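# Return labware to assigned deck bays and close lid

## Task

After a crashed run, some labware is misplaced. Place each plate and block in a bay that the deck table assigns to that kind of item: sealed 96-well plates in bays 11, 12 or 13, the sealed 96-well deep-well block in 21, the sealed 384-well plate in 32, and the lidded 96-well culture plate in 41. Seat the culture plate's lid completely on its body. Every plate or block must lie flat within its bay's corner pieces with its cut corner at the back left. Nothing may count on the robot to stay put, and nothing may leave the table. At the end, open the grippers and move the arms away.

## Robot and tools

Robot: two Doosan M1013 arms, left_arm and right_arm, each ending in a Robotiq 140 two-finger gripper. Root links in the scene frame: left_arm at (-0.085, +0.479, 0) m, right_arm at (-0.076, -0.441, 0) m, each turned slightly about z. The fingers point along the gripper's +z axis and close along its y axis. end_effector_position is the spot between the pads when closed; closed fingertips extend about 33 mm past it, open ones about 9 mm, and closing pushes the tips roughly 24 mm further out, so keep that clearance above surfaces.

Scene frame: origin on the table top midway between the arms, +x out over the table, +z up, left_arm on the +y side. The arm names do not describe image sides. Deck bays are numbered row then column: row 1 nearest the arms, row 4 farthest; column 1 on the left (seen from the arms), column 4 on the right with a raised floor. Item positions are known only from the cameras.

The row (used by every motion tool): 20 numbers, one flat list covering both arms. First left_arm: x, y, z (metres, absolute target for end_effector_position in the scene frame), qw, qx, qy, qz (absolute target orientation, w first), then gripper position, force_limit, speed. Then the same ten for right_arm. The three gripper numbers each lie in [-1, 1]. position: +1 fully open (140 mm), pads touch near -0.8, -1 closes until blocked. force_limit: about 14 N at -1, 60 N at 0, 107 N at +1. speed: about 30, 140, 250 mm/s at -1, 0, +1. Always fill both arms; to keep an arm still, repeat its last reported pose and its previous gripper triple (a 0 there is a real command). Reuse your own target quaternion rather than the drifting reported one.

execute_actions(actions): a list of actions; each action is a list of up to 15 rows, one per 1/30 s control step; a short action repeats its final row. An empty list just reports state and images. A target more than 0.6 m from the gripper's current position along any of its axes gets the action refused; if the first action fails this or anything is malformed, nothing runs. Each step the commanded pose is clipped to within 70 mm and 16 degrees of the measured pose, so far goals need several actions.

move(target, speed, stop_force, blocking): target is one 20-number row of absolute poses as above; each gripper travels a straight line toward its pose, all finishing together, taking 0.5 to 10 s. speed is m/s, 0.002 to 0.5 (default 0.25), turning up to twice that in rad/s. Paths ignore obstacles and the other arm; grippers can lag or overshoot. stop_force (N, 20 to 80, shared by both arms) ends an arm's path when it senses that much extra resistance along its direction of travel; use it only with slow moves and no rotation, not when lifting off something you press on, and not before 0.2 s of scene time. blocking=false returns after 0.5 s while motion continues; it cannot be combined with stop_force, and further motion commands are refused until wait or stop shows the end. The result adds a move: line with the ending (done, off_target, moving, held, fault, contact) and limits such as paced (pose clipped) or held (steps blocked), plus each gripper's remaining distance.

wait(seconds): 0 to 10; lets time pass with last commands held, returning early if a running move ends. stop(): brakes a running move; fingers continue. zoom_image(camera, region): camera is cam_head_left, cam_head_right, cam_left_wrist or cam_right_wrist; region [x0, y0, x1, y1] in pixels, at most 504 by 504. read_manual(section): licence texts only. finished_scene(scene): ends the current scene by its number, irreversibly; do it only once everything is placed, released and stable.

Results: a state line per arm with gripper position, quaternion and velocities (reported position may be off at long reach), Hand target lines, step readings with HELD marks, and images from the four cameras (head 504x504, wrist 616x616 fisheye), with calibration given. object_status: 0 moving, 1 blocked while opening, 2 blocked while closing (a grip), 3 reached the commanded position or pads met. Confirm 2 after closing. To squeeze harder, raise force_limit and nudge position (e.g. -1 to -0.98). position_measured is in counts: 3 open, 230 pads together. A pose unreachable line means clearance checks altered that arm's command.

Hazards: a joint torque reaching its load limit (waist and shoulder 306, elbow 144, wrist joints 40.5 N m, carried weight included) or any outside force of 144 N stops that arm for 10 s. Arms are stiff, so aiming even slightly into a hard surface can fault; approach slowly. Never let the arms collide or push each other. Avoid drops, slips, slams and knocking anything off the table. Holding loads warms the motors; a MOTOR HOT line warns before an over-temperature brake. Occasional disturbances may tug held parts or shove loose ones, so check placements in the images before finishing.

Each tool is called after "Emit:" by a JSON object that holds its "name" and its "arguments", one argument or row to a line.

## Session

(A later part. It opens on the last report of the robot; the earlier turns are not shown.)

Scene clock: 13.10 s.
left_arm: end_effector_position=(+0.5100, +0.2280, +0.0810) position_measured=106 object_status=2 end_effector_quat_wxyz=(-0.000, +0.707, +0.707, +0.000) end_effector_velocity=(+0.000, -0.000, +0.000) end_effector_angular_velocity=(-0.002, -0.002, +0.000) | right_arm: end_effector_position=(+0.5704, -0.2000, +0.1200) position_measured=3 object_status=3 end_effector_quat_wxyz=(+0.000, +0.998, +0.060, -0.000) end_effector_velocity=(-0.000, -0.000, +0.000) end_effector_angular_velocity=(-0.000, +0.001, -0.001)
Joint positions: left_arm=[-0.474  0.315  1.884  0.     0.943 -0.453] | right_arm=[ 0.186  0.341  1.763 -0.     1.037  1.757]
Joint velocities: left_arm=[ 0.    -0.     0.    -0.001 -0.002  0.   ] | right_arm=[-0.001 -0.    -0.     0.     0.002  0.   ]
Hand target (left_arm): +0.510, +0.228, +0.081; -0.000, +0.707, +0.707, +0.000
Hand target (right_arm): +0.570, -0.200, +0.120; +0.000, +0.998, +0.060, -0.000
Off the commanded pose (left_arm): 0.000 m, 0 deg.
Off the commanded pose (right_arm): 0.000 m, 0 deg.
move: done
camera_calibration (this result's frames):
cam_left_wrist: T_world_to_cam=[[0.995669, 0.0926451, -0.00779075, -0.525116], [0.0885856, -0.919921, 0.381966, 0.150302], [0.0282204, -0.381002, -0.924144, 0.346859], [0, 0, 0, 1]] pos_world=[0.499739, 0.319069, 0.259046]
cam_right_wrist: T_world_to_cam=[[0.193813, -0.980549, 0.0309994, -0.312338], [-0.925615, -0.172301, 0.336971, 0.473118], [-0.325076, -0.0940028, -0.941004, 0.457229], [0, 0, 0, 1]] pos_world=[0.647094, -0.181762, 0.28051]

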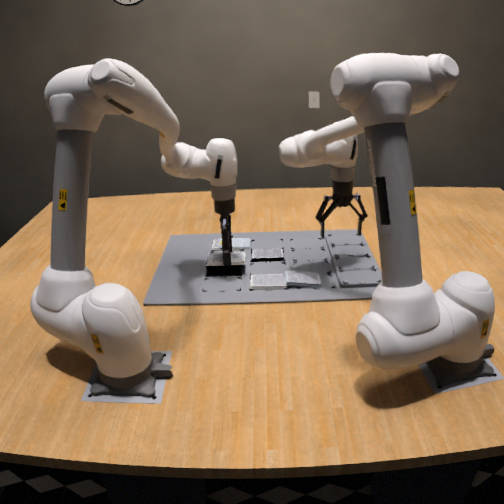

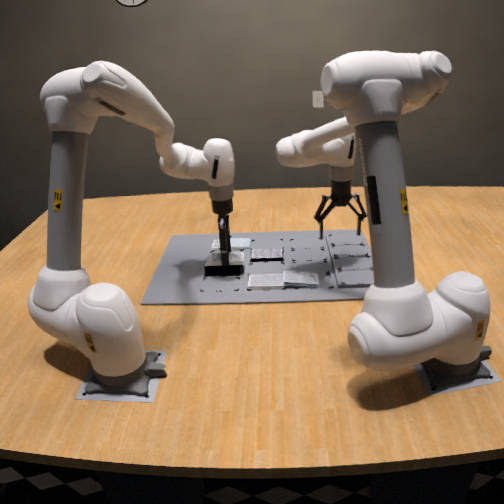

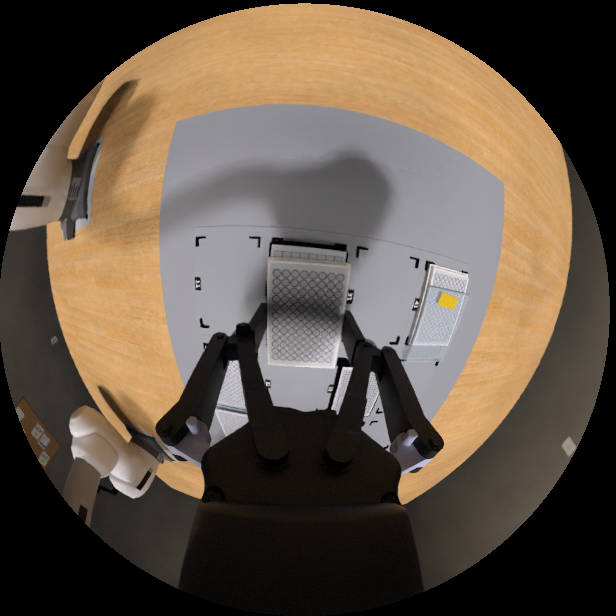

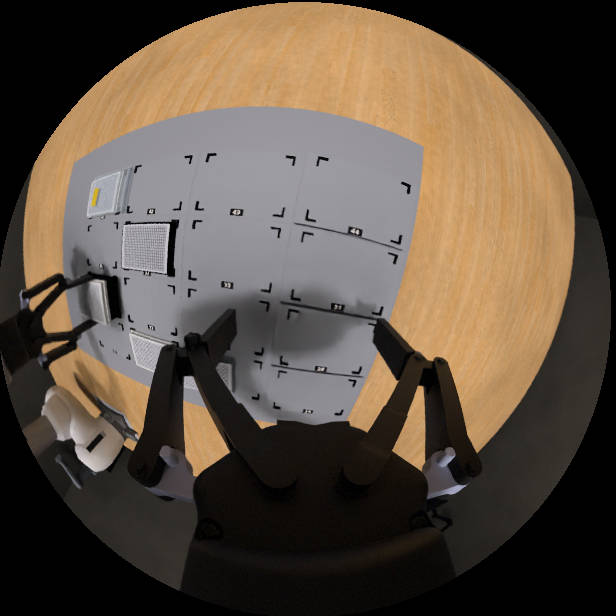

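Lift and move over bay 11.

Emit:
{"name": "move", "arguments": {
  "target": [0.51,0.228,0.1,0,0.7071,0.7071,0,-1,-0.3,-0.5,0.5704,-0.2,0.12,0,0.998,0.06,0,1,0,0],
  "speed": 0.05
}}

Emit:
{"name": "move", "arguments": {
  "target": [0.397,0.2445,0.1,0,0.7071,0.7071,0,-1,-0.3,-0.5,0.5704,-0.2,0.12,0,0.998,0.06,0,1,0,0],
  "speed": 0.12
}}

Emit:
{"name": "move", "arguments": {
  "target": [0.397,0.2445,0.055,0,0.7071,0.7071,0,-1,-0.3,-0.5,0.5704,-0.2,0.12,0,0.998,0.06,0,1,0,0],
  "speed": 0.06
}}

Emit:
{"name": "zoom_image", "arguments": {
  "camera": "cam_left_wrist",
  "region": [180,200,440,420]
}}

Emit:
{"name": "zoom_image", "arguments": {
  "camera": "cam_head_left",
  "region": [170,220,290,310]
}}

Scene clock: 14.30 s.
left_arm: end_effector_position=(+0.5100, +0.2280, +0.1000) position_measured=106 object_status=2 end_effector_quat_wxyz=(+0.000, +0.707, +0.707, -0.000) end_effector_velocity=(-0.000, +0.000, -0.001) end_effector_angular_velocity=(+0.001, +0.001, -0.002) | right_arm: end_effector_position=(+0.5704, -0.2000, +0.1200) position_measured=3 object_status=3 end_effector_quat_wxyz=(+0.000, +0.998, +0.060, -0.000) end_effector_velocity=(-0.000, +0.000, +0.000) end_effector_angular_velocity=(-0.000, +0.000, +0.001)
Joint positions: left_arm=[-0.474  0.297  1.868 -0.     0.977 -0.453] | right_arm=[ 0.186  0.341  1.763 -0.     1.037  1.757]
Joint velocities: left_arm=[-0.     0.001 -0.     0.001  0.     0.001] | right_arm=[ 0.    -0.     0.    -0.     0.    -0.001]
Hand target (left_arm): +0.510, +0.228, +0.100; +0.000, +0.707, +0.707, -0.000
Hand target (right_arm): +0.570, -0.200, +0.120; +0.000, +0.998, +0.060, -0.000
Off the commanded pose (left_arm): 0.000 m, 0 deg.
Off the commanded pose (right_arm): 0.000 m, 0 deg.
move: done
camera_calibration (this result's frames):
cam_left_wrist: T_world_to_cam=[[0.995675, 0.092575, -0.00777021, -0.524994], [0.0885105, -0.919894, 0.382048, 0.143047], [0.0282203, -0.381083, -0.92411, 0.364477], [0, 0, 0, 1]] pos_world=[0.499777, 0.319086, 0.278087]
cam_right_wrist: T_world_to_cam=[[0.193812, -0.980549, 0.0309993, -0.312338], [-0.925615, -0.172301, 0.336972, 0.473118], [-0.325076, -0.0940026, -0.941004, 0.457229], [0, 0, 0, 1]] pos_world=[0.647094, -0.181763, 0.280509]

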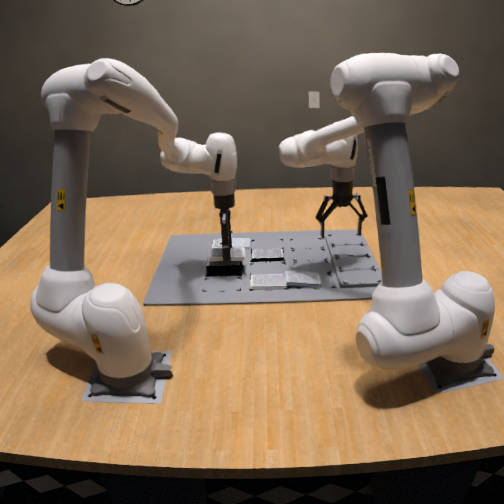

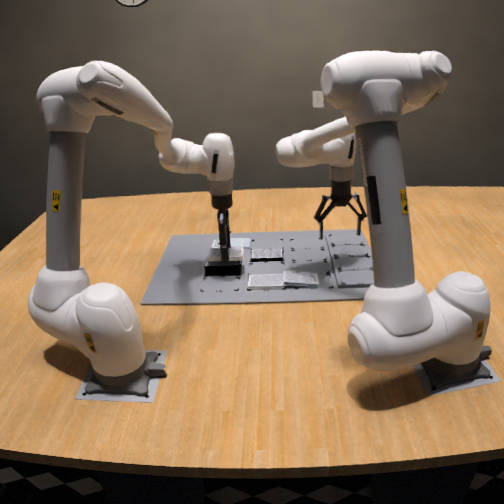

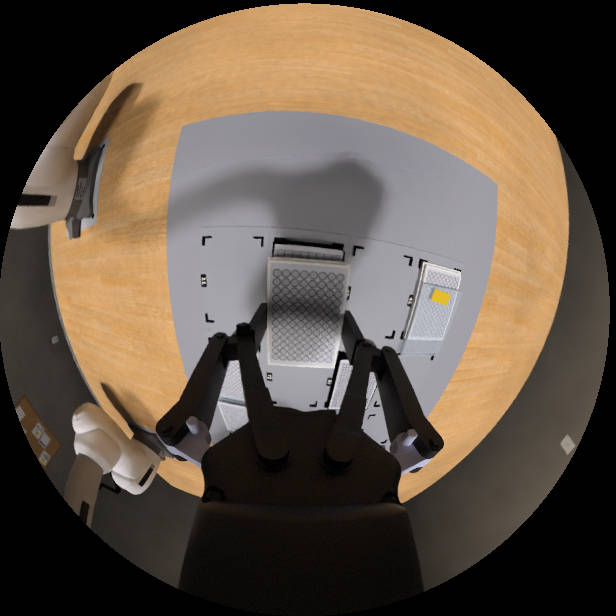

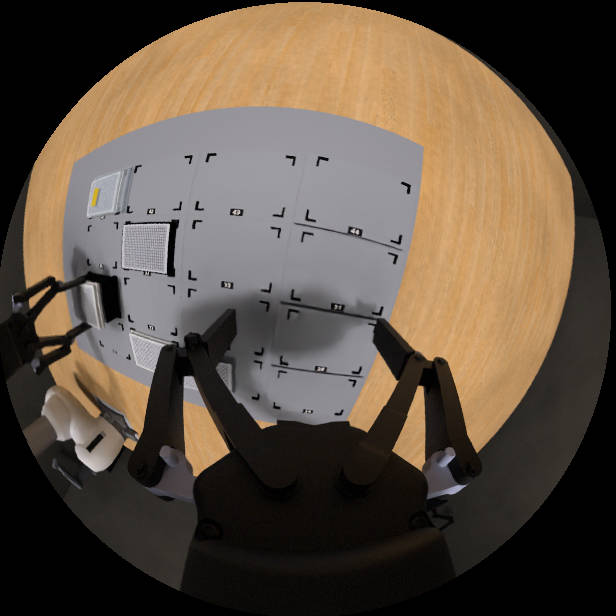

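Scene clock: 15.53 s.
left_arm: end_effector_position=(+0.3970, +0.2445, +0.1002) position_measured=106 object_status=2 end_effector_quat_wxyz=(+0.000, +0.707, +0.707, -0.000) end_effector_velocity=(-0.000, -0.000, -0.000) end_effector_angular_velocity=(+0.001, +0.002, +0.000) | right_arm: end_effector_position=(+0.5704, -0.2000, +0.1200) position_measured=3 object_status=3 end_effector_quat_wxyz=(+0.000, +0.998, +0.060, -0.000) end_effector_velocity=(+0.000, -0.000, +0.000) end_effector_angular_velocity=(+0.000, -0.001, -0.000)
Joint positions: left_arm=[-0.538  0.139  2.071 -0.     0.931 -0.518] | right_arm=[ 0.186  0.341  1.763 -0.     1.037  1.757]
Joint velocities: left_arm=[-0.     0.001 -0.    -0.001  0.002  0.   ] | right_arm=[-0.    -0.     0.    -0.    -0.001 -0.   ]
Hand target (left_arm): +0.397, +0.245, +0.100; -0.000, +0.707, +0.707, +0.000
Hand target (right_arm): +0.570, -0.200, +0.120; +0.000, +0.998, +0.060, -0.000
Off the commanded pose (left_arm): 0.000 m, 0 deg.
Off the commanded pose (right_arm): 0.000 m, 0 deg.
move: done
camera_calibration (this result's frames):
cam_left_wrist: T_world_to_cam=[[0.995662, 0.0927074, -0.00784632, -0.41402], [0.0886609, -0.919866, 0.382081, 0.16815], [0.0282042, -0.381119, -0.924095, 0.374116], [0, 0, 0, 1]] pos_world=[0.386764, 0.335641, 0.278223]
cam_right_wrist: T_world_to_cam=[[0.193812, -0.980549, 0.0309993, -0.312338], [-0.925615, -0.172301, 0.336972, 0.473118], [-0.325076, -0.0940025, -0.941004, 0.457229], [0, 0, 0, 1]] pos_world=[0.647094, -0.181763, 0.280509]

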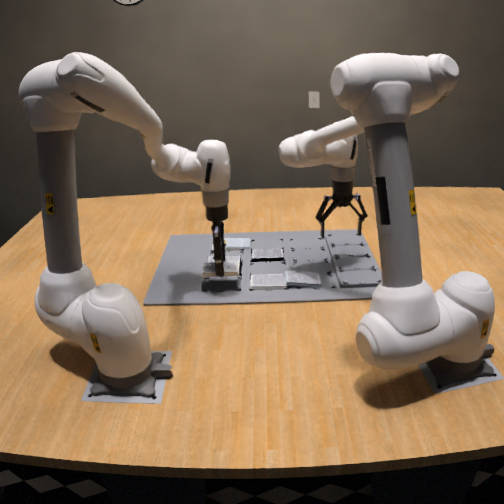

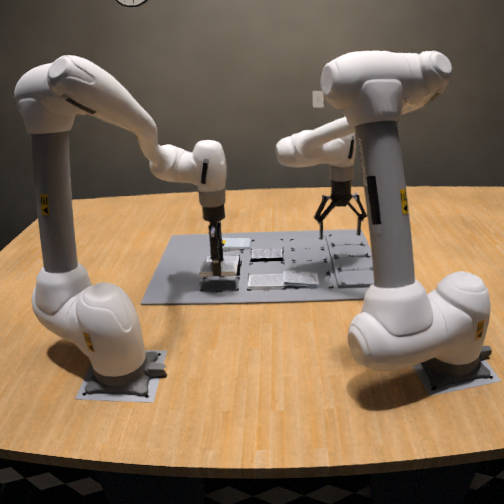

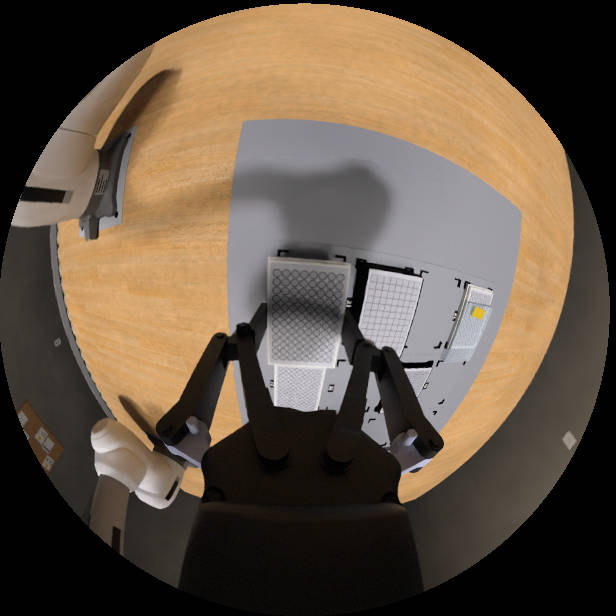

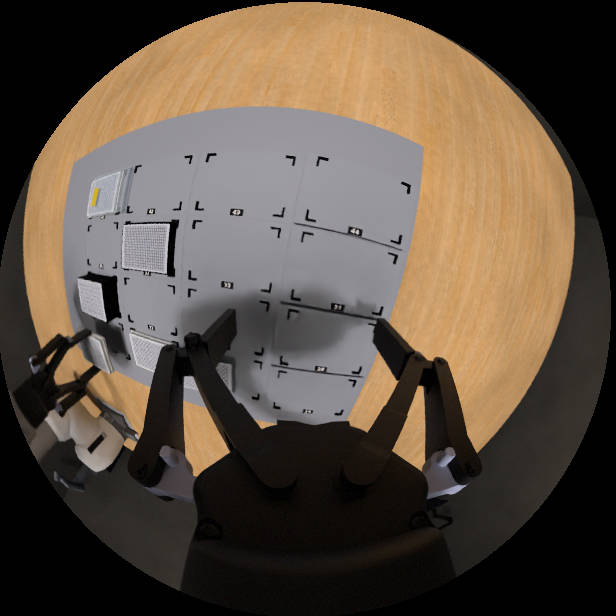

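Scene clock: 16.57 s.
left_arm: end_effector_position=(+0.3970, +0.2445, +0.0549) position_measured=106 object_status=2 end_effector_quat_wxyz=(-0.000, +0.707, +0.707, +0.000) end_effector_velocity=(+0.001, +0.001, +0.001) end_effector_angular_velocity=(+0.000, -0.002, -0.001) | right_arm: end_effector_position=(+0.5704, -0.2000, +0.1200) position_measured=3 object_status=3 end_effector_quat_wxyz=(+0.000, +0.998, +0.060, -0.000) end_effector_velocity=(-0.000, +0.000, +0.000) end_effector_angular_velocity=(+0.000, -0.000, +0.001)
Joint positions: left_arm=[-0.538  0.192  2.11   0.     0.839 -0.518] | right_arm=[ 0.186  0.341  1.763 -0.     1.037  1.757]
Joint velocities: left_arm=[ 0.001 -0.001  0.     0.002 -0.001  0.001] | right_arm=[ 0.001 -0.     0.     0.    -0.    -0.001]
Hand target (left_arm): +0.397, +0.245, +0.055; -0.000, +0.707, +0.707, +0.000
Hand target (right_arm): +0.570, -0.200, +0.120; +0.000, +0.998, +0.060, -0.000
Off the commanded pose (left_arm): 0.000 m, 0 deg.
Off the commanded pose (right_arm): 0.000 m, 0 deg.
move: done
camera_calibration (this result's frames):
cam_left_wrist: T_world_to_cam=[[0.99567, 0.0926354, -0.00780219, -0.414318], [0.0885816, -0.91993, 0.381946, 0.185482], [0.0282043, -0.380983, -0.924152, 0.332298], [0, 0, 0, 1]] pos_world=[0.386722, 0.335611, 0.233017]
cam_right_wrist: T_world_to_cam=[[0.193812, -0.980549, 0.0309992, -0.312338], [-0.925615, -0.172301, 0.336972, 0.473118], [-0.325076, -0.0940025, -0.941004, 0.457229], [0, 0, 0, 1]] pos_world=[0.647094, -0.181763, 0.280509]

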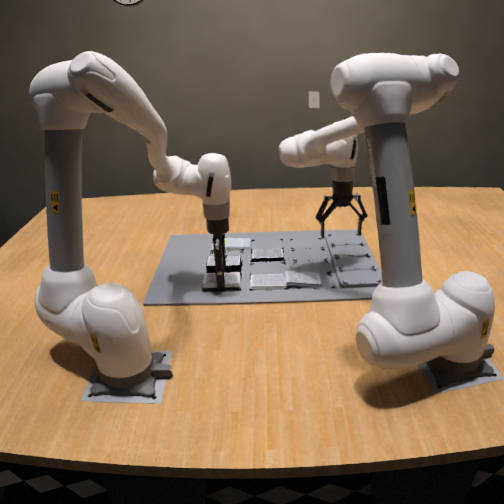

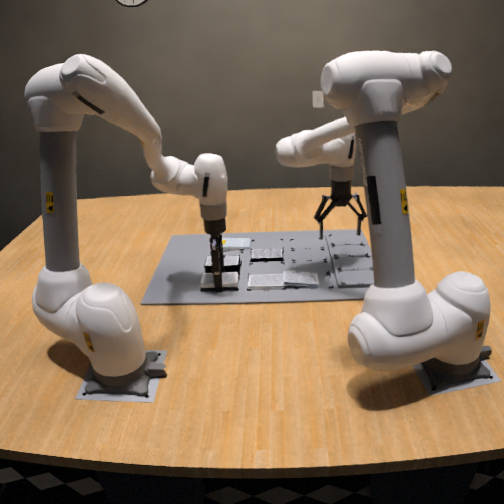

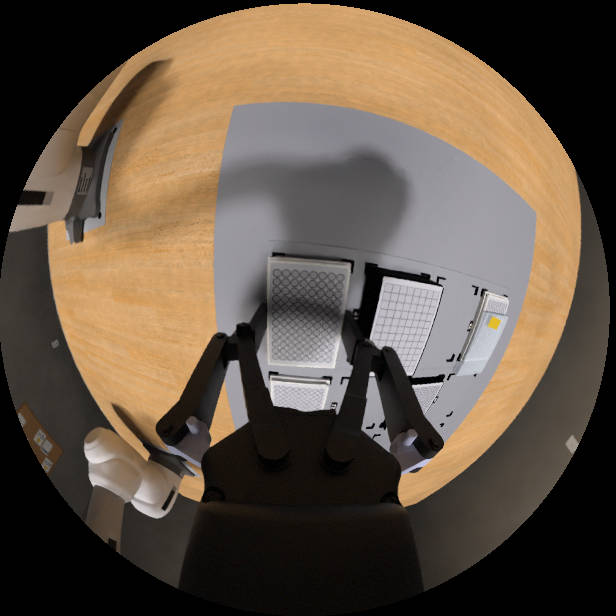

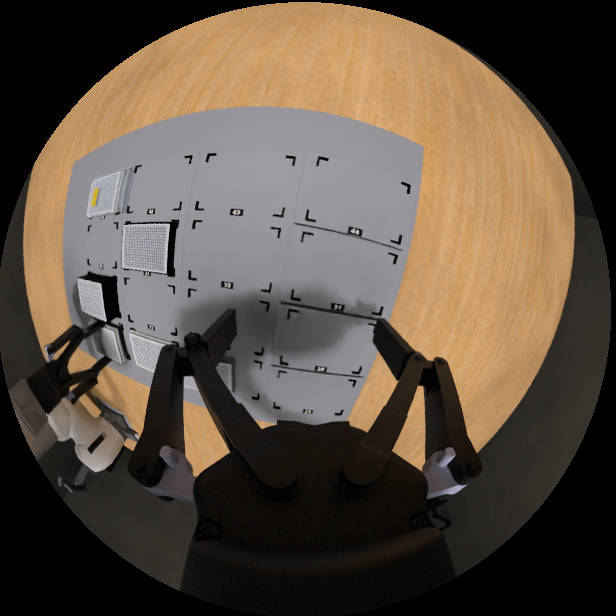

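Region (180, 200, 440, 420) of cam_left_wrist's 616x616 image, scaled by 1.938, with more detail than that image has; it fills the top 426 rows of this view, and the rest is white.

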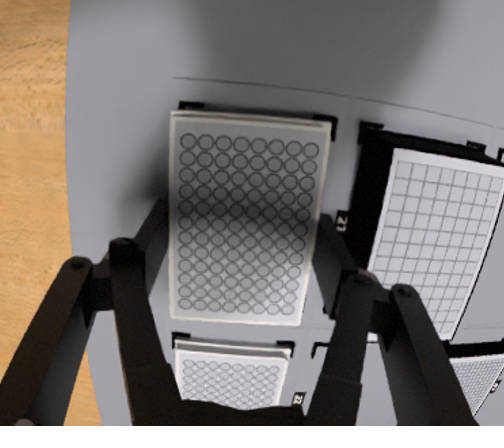

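Region (170, 220, 290, 310) of cam_head_left's 504x504 image, scaled by 4.200, with more detail than that image has; it fills the top 378 rows of this view, and the rest is white.

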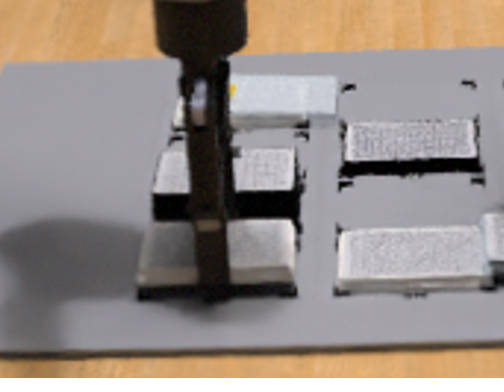

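Emit:
{"name": "move", "arguments": {
  "target": [0.400,0.2445,0.047,0,0.7071,0.7071,0,-1,-0.3,-0.5,0.5704,-0.2,0.12,0,0.998,0.06,0,1,0,0],
  "speed": 0.02
}}

Emit:
{"name": "zoom_image", "arguments": {
  "camera": "cam_left_wrist",
  "region": [230,230,390,400]
}}

Emit:
{"name": "zoom_image", "arguments": {
  "camera": "cam_head_left",
  "region": [190,250,270,310]
}}

Scene clock: 17.57 s.
left_arm: end_effector_position=(+0.4000, +0.2445, +0.0470) position_measured=106 object_status=2 end_effector_quat_wxyz=(-0.000, +0.707, +0.707, +0.000) end_effector_velocity=(+0.001, -0.001, +0.001) end_effector_angular_velocity=(-0.002, -0.001, +0.001) | right_arm: end_effector_position=(+0.5704, -0.2000, +0.1200) position_measured=3 object_status=3 end_effector_quat_wxyz=(+0.000, +0.998, +0.060, -0.000) end_effector_velocity=(-0.000, +0.000, -0.000) end_effector_angular_velocity=(-0.000, +0.001, -0.000)
Joint positions: left_arm=[-0.535  0.206  2.111  0.     0.824 -0.515] | right_arm=[ 0.186  0.341  1.763 -0.     1.037  1.757]
Joint velocities: left_arm=[ 0.001 -0.001 -0.001 -0.002 -0.001  0.001] | right_arm=[ 0.     0.    -0.     0.     0.001  0.001]
Hand target (left_arm): +0.400, +0.245, +0.047; -0.000, +0.707, +0.707, +0.000
Hand target (right_arm): +0.570, -0.200, +0.120; +0.000, +0.998, +0.060, -0.000
Off the commanded pose (left_arm): 0.000 m, 0 deg.
Off the commanded pose (right_arm): 0.000 m, 0 deg.
move: done
camera_calibration (this result's frames):
cam_left_wrist: T_world_to_cam=[[0.995678, 0.0925469, -0.00778662, -0.417374], [0.0884936, -0.919933, 0.381957, 0.18828], [0.0281858, -0.380995, -0.924147, 0.32485], [0, 0, 0, 1]] pos_world=[0.389753, 0.335598, 0.225044]
cam_right_wrist: T_world_to_cam=[[0.193812, -0.980549, 0.0309993, -0.312338], [-0.925615, -0.172301, 0.336972, 0.473118], [-0.325076, -0.0940026, -0.941004, 0.457229], [0, 0, 0, 1]] pos_world=[0.647094, -0.181763, 0.280509]

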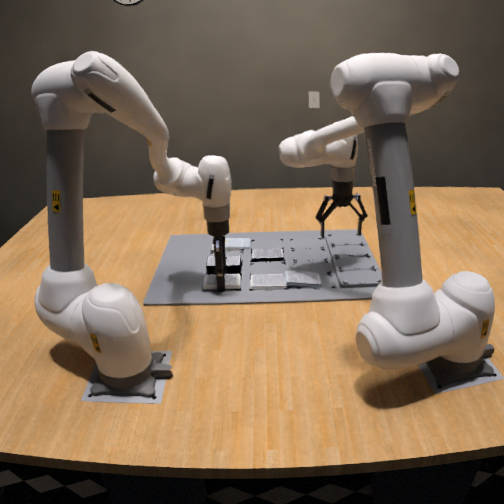

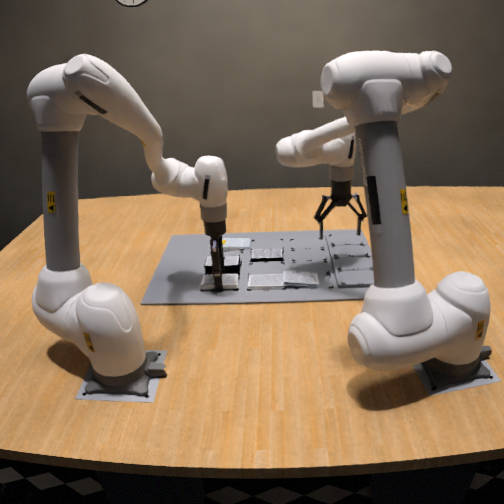

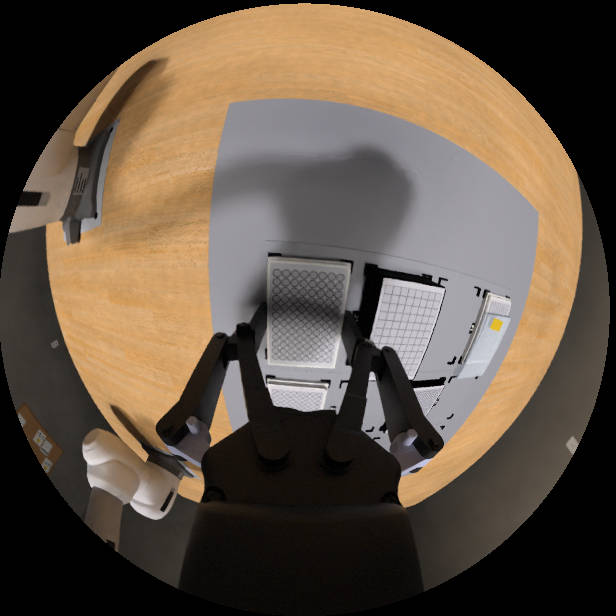

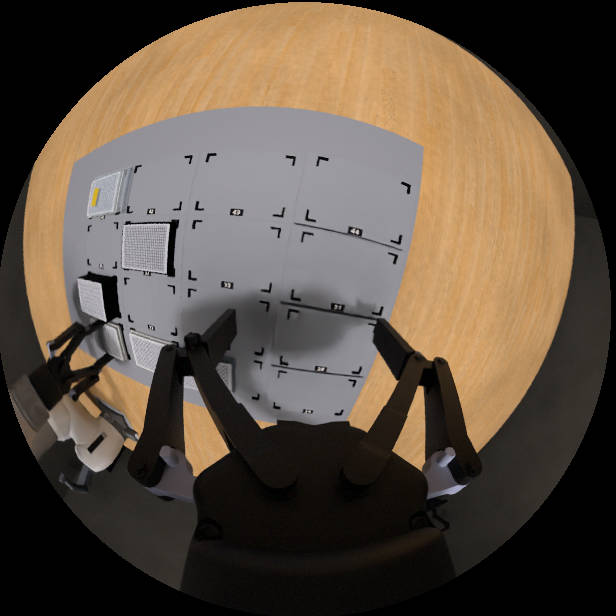

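Region (230, 230, 390, 400) of cam_left_wrist's 616x616 image, scaled by 2.965, with more detail than that image has; it fills the left 474 columns of this view, and the rest is white.

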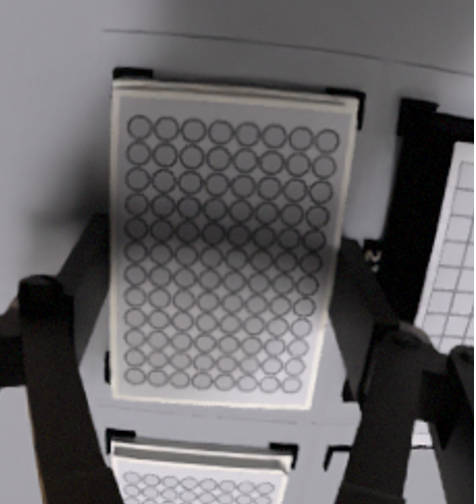

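Region (190, 250, 270, 310) of cam_head_left's 504x504 image, scaled by 6.300, with more detail than that image has; it fills the top 378 rows of this view, and the rest is white.

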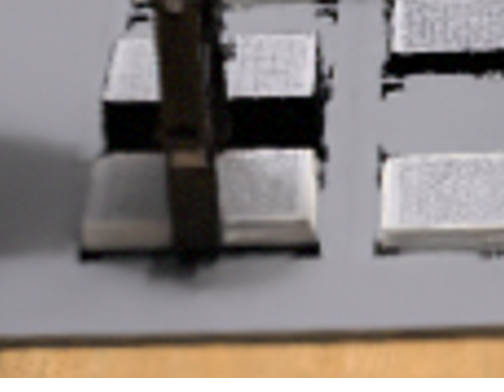

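Emit:
{"name": "move", "arguments": {
  "target": [0.400,0.2445,0.044,0,0.7151,0.699,0,-1,-0.3,-0.5,0.5704,-0.2,0.12,0,0.998,0.06,0,1,0,0],
  "speed": 0.02
}}

Emit:
{"name": "zoom_image", "arguments": {
  "camera": "cam_left_wrist",
  "region": [230,230,390,400]
}}

Emit:
{"name": "zoom_image", "arguments": {
  "camera": "cam_head_left",
  "region": [190,250,270,310]
}}

Scene clock: 19.20 s.
left_arm: end_effector_position=(+0.4000, +0.2445, +0.0440) position_measured=106 object_status=2 end_effector_quat_wxyz=(-0.000, +0.715, +0.699, +0.000) end_effector_velocity=(-0.001, +0.000, -0.001) end_effector_angular_velocity=(+0.000, +0.001, +0.000) | right_arm: end_effector_position=(+0.5704, -0.2000, +0.1200) position_measured=3 object_status=3 end_effector_quat_wxyz=(+0.000, +0.998, +0.060, -0.000) end_effector_velocity=(+0.000, -0.000, -0.000) end_effector_angular_velocity=(-0.000, -0.000, -0.001)
Joint positions: left_arm=[-0.535  0.21   2.114  0.     0.818 -0.492] | right_arm=[ 0.186  0.341  1.763 -0.     1.037  1.757]
Joint velocities: left_arm=[-0.     0.     0.001 -0.    -0.    -0.   ] | right_arm=[-0.     0.    -0.    -0.    -0.     0.001]
Hand target (left_arm): +0.400, +0.245, +0.044; -0.000, +0.715, +0.699, +0.000
Hand target (right_arm): +0.570, -0.200, +0.120; +0.000, +0.998, +0.060, -0.000
Off the commanded pose (left_arm): 0.000 m, 0 deg.
Off the commanded pose (right_arm): 0.000 m, 0 deg.
move: done
camera_calibration (this result's frames):
cam_left_wrist: T_world_to_cam=[[0.997525, 0.0698863, -0.00778507, -0.412607], [0.0675547, -0.921693, 0.381993, 0.198213], [0.0195207, -0.381574, -0.924132, 0.325696], [0, 0, 0, 1]] pos_world=[0.391838, 0.335804, 0.222058]
cam_right_wrist: T_world_to_cam=[[0.193812, -0.980549, 0.0309992, -0.312337], [-0.925615, -0.172301, 0.336972, 0.473118], [-0.325076, -0.0940024, -0.941004, 0.457229], [0, 0, 0, 1]] pos_world=[0.647094, -0.181763, 0.280509]

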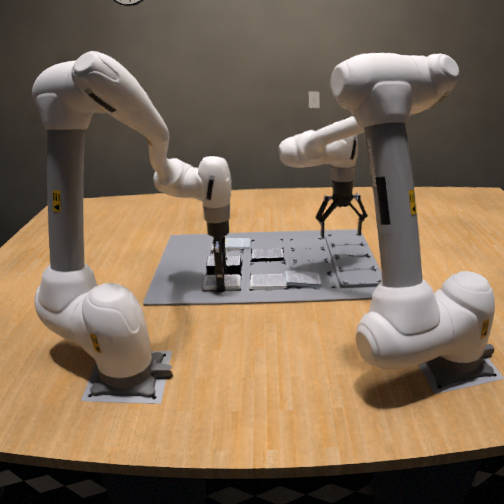

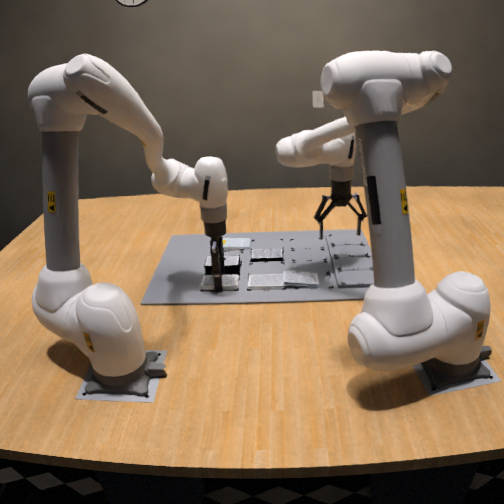

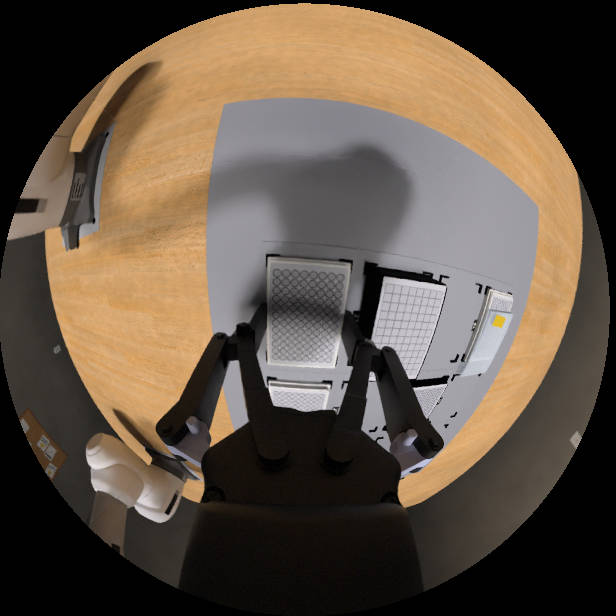

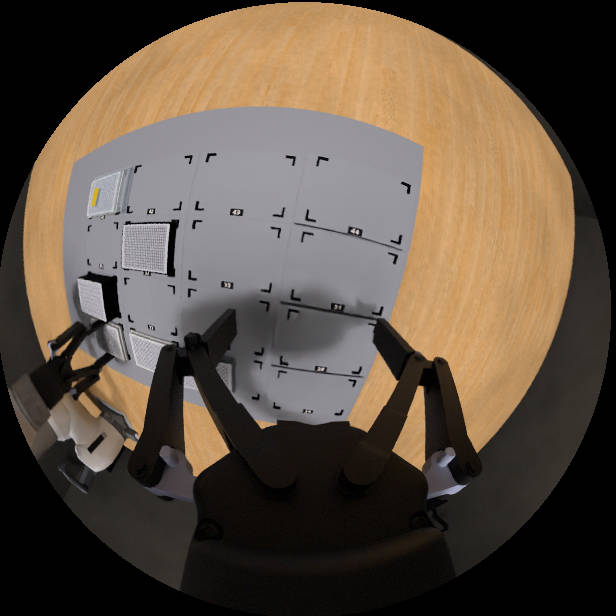

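Region (230, 230, 390, 400) of cam_left_wrist's 616x616 image, scaled by 2.965, with more detail than that image has; it fills the left 474 columns of this view, and the rest is white.

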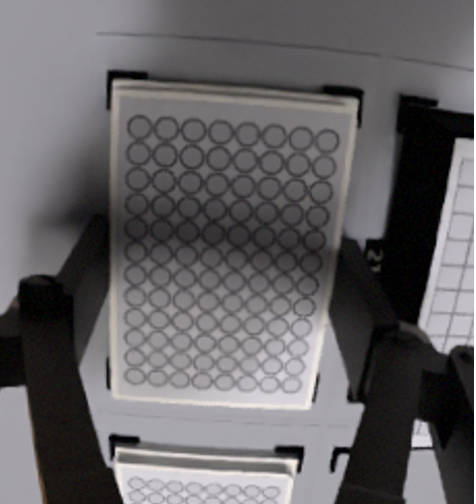

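Region (190, 250, 270, 310) of cam_head_left's 504x504 image, scaled by 6.300, with more detail than that image has; it fills the top 378 rows of this view, and the rest is white.

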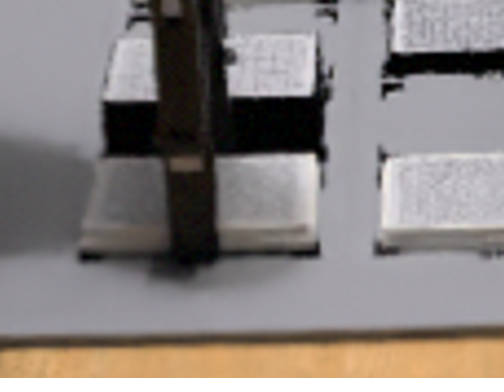

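Emit:
{"name": "move", "arguments": {
  "target": [0.400,0.2437,0.035,0,0.7151,0.699,0,-1,-0.3,-0.5,0.5704,-0.2,0.12,0,0.998,0.06,0,1,0,0],
  "speed": 0.005,
  "stop_force": 20
}}

Emit:
{"name": "zoom_image", "arguments": {
  "camera": "cam_left_wrist",
  "region": [230,230,390,400]
}}

Emit:
{"name": "zoom_image", "arguments": {
  "camera": "cam_head_left",
  "region": [190,250,270,310]
}}

Scene clock: 20.60 s.
left_arm: end_effector_position=(+0.4000, +0.2441, +0.0399) position_measured=106 object_status=2 end_effector_quat_wxyz=(+0.000, +0.715, +0.699, +0.000) end_effector_velocity=(+0.001, -0.001, +0.000) end_effector_angular_velocity=(+0.000, +0.001, +0.000) | right_arm: end_effector_position=(+0.5704, -0.2000, +0.1200) position_measured=3 object_status=3 end_effector_quat_wxyz=(+0.000, +0.998, +0.060, -0.000) end_effector_velocity=(+0.000, +0.000, -0.000) end_effector_angular_velocity=(-0.000, -0.000, +0.000)
Joint positions: left_arm=[-0.536  0.216  2.117  0.     0.809 -0.493] | right_arm=[ 0.186  0.341  1.763 -0.     1.037  1.757]
Joint velocities: left_arm=[-0.     0.001 -0.002 -0.     0.002 -0.   ] | right_arm=[ 0.  0.  0. -0. -0.  0.]
Hand target (left_arm): +0.400, +0.244, +0.040; +0.000, +0.715, +0.699, +0.000
Hand target (right_arm): +0.570, -0.200, +0.120; +0.000, +0.998, +0.060, -0.000
Off the commanded pose (left_arm): 0.005 m, 0 deg.
Off the commanded pose (right_arm): 0.000 m, 0 deg.
move: contact (left_arm)
camera_calibration (this result's frames):
cam_left_wrist: T_world_to_cam=[[0.997521, 0.0699318, -0.00777255, -0.412604], [0.0675914, -0.921677, 0.382024, 0.199393], [0.0195519, -0.381603, -0.92412, 0.32179], [0, 0, 0, 1]] pos_world=[0.391813, 0.335426, 0.217992]
cam_right_wrist: T_world_to_cam=[[0.193812, -0.980549, 0.0309993, -0.312338], [-0.925615, -0.172301, 0.336972, 0.473118], [-0.325076, -0.0940026, -0.941004, 0.457229], [0, 0, 0, 1]] pos_world=[0.647094, -0.181763, 0.280509]

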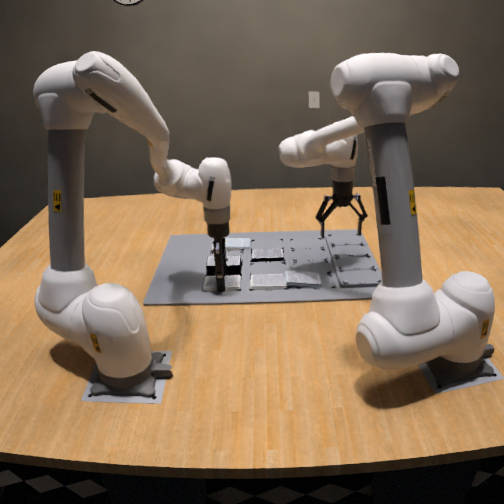

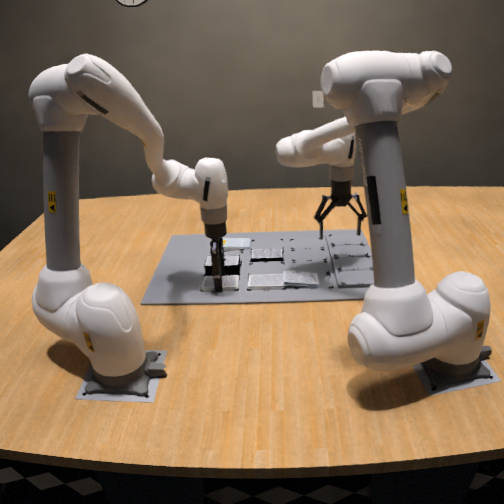

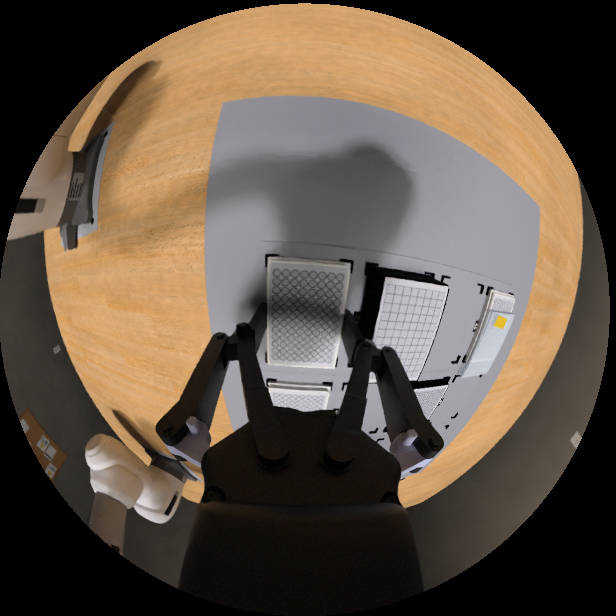

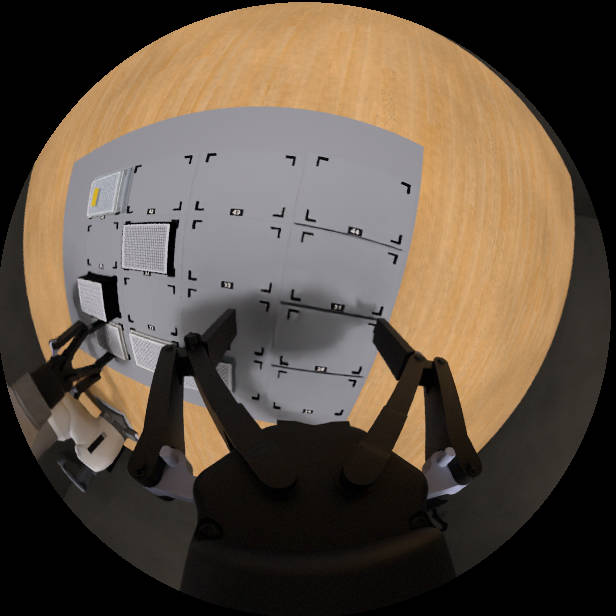

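Region (230, 230, 390, 400) of cam_left_wrist's 616x616 image, scaled by 2.965, with more detail than that image has; it fills the left 474 columns of this view, and the rest is white.

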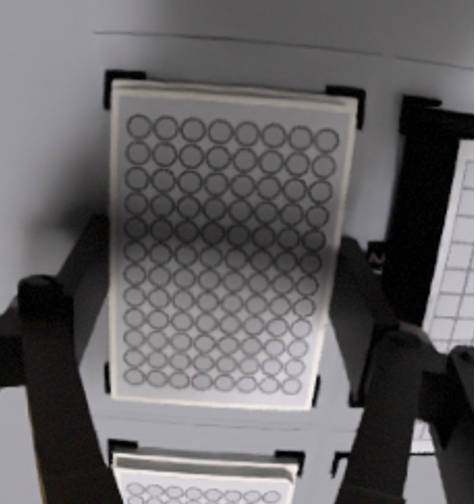

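Region (190, 250, 270, 310) of cam_head_left's 504x504 image, scaled by 6.300, with more detail than that image has; it fills the top 378 rows of this view, and the rest is white.

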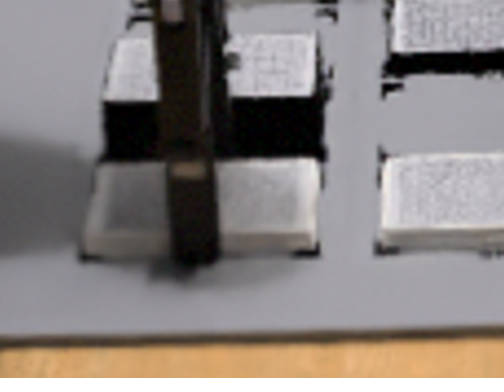

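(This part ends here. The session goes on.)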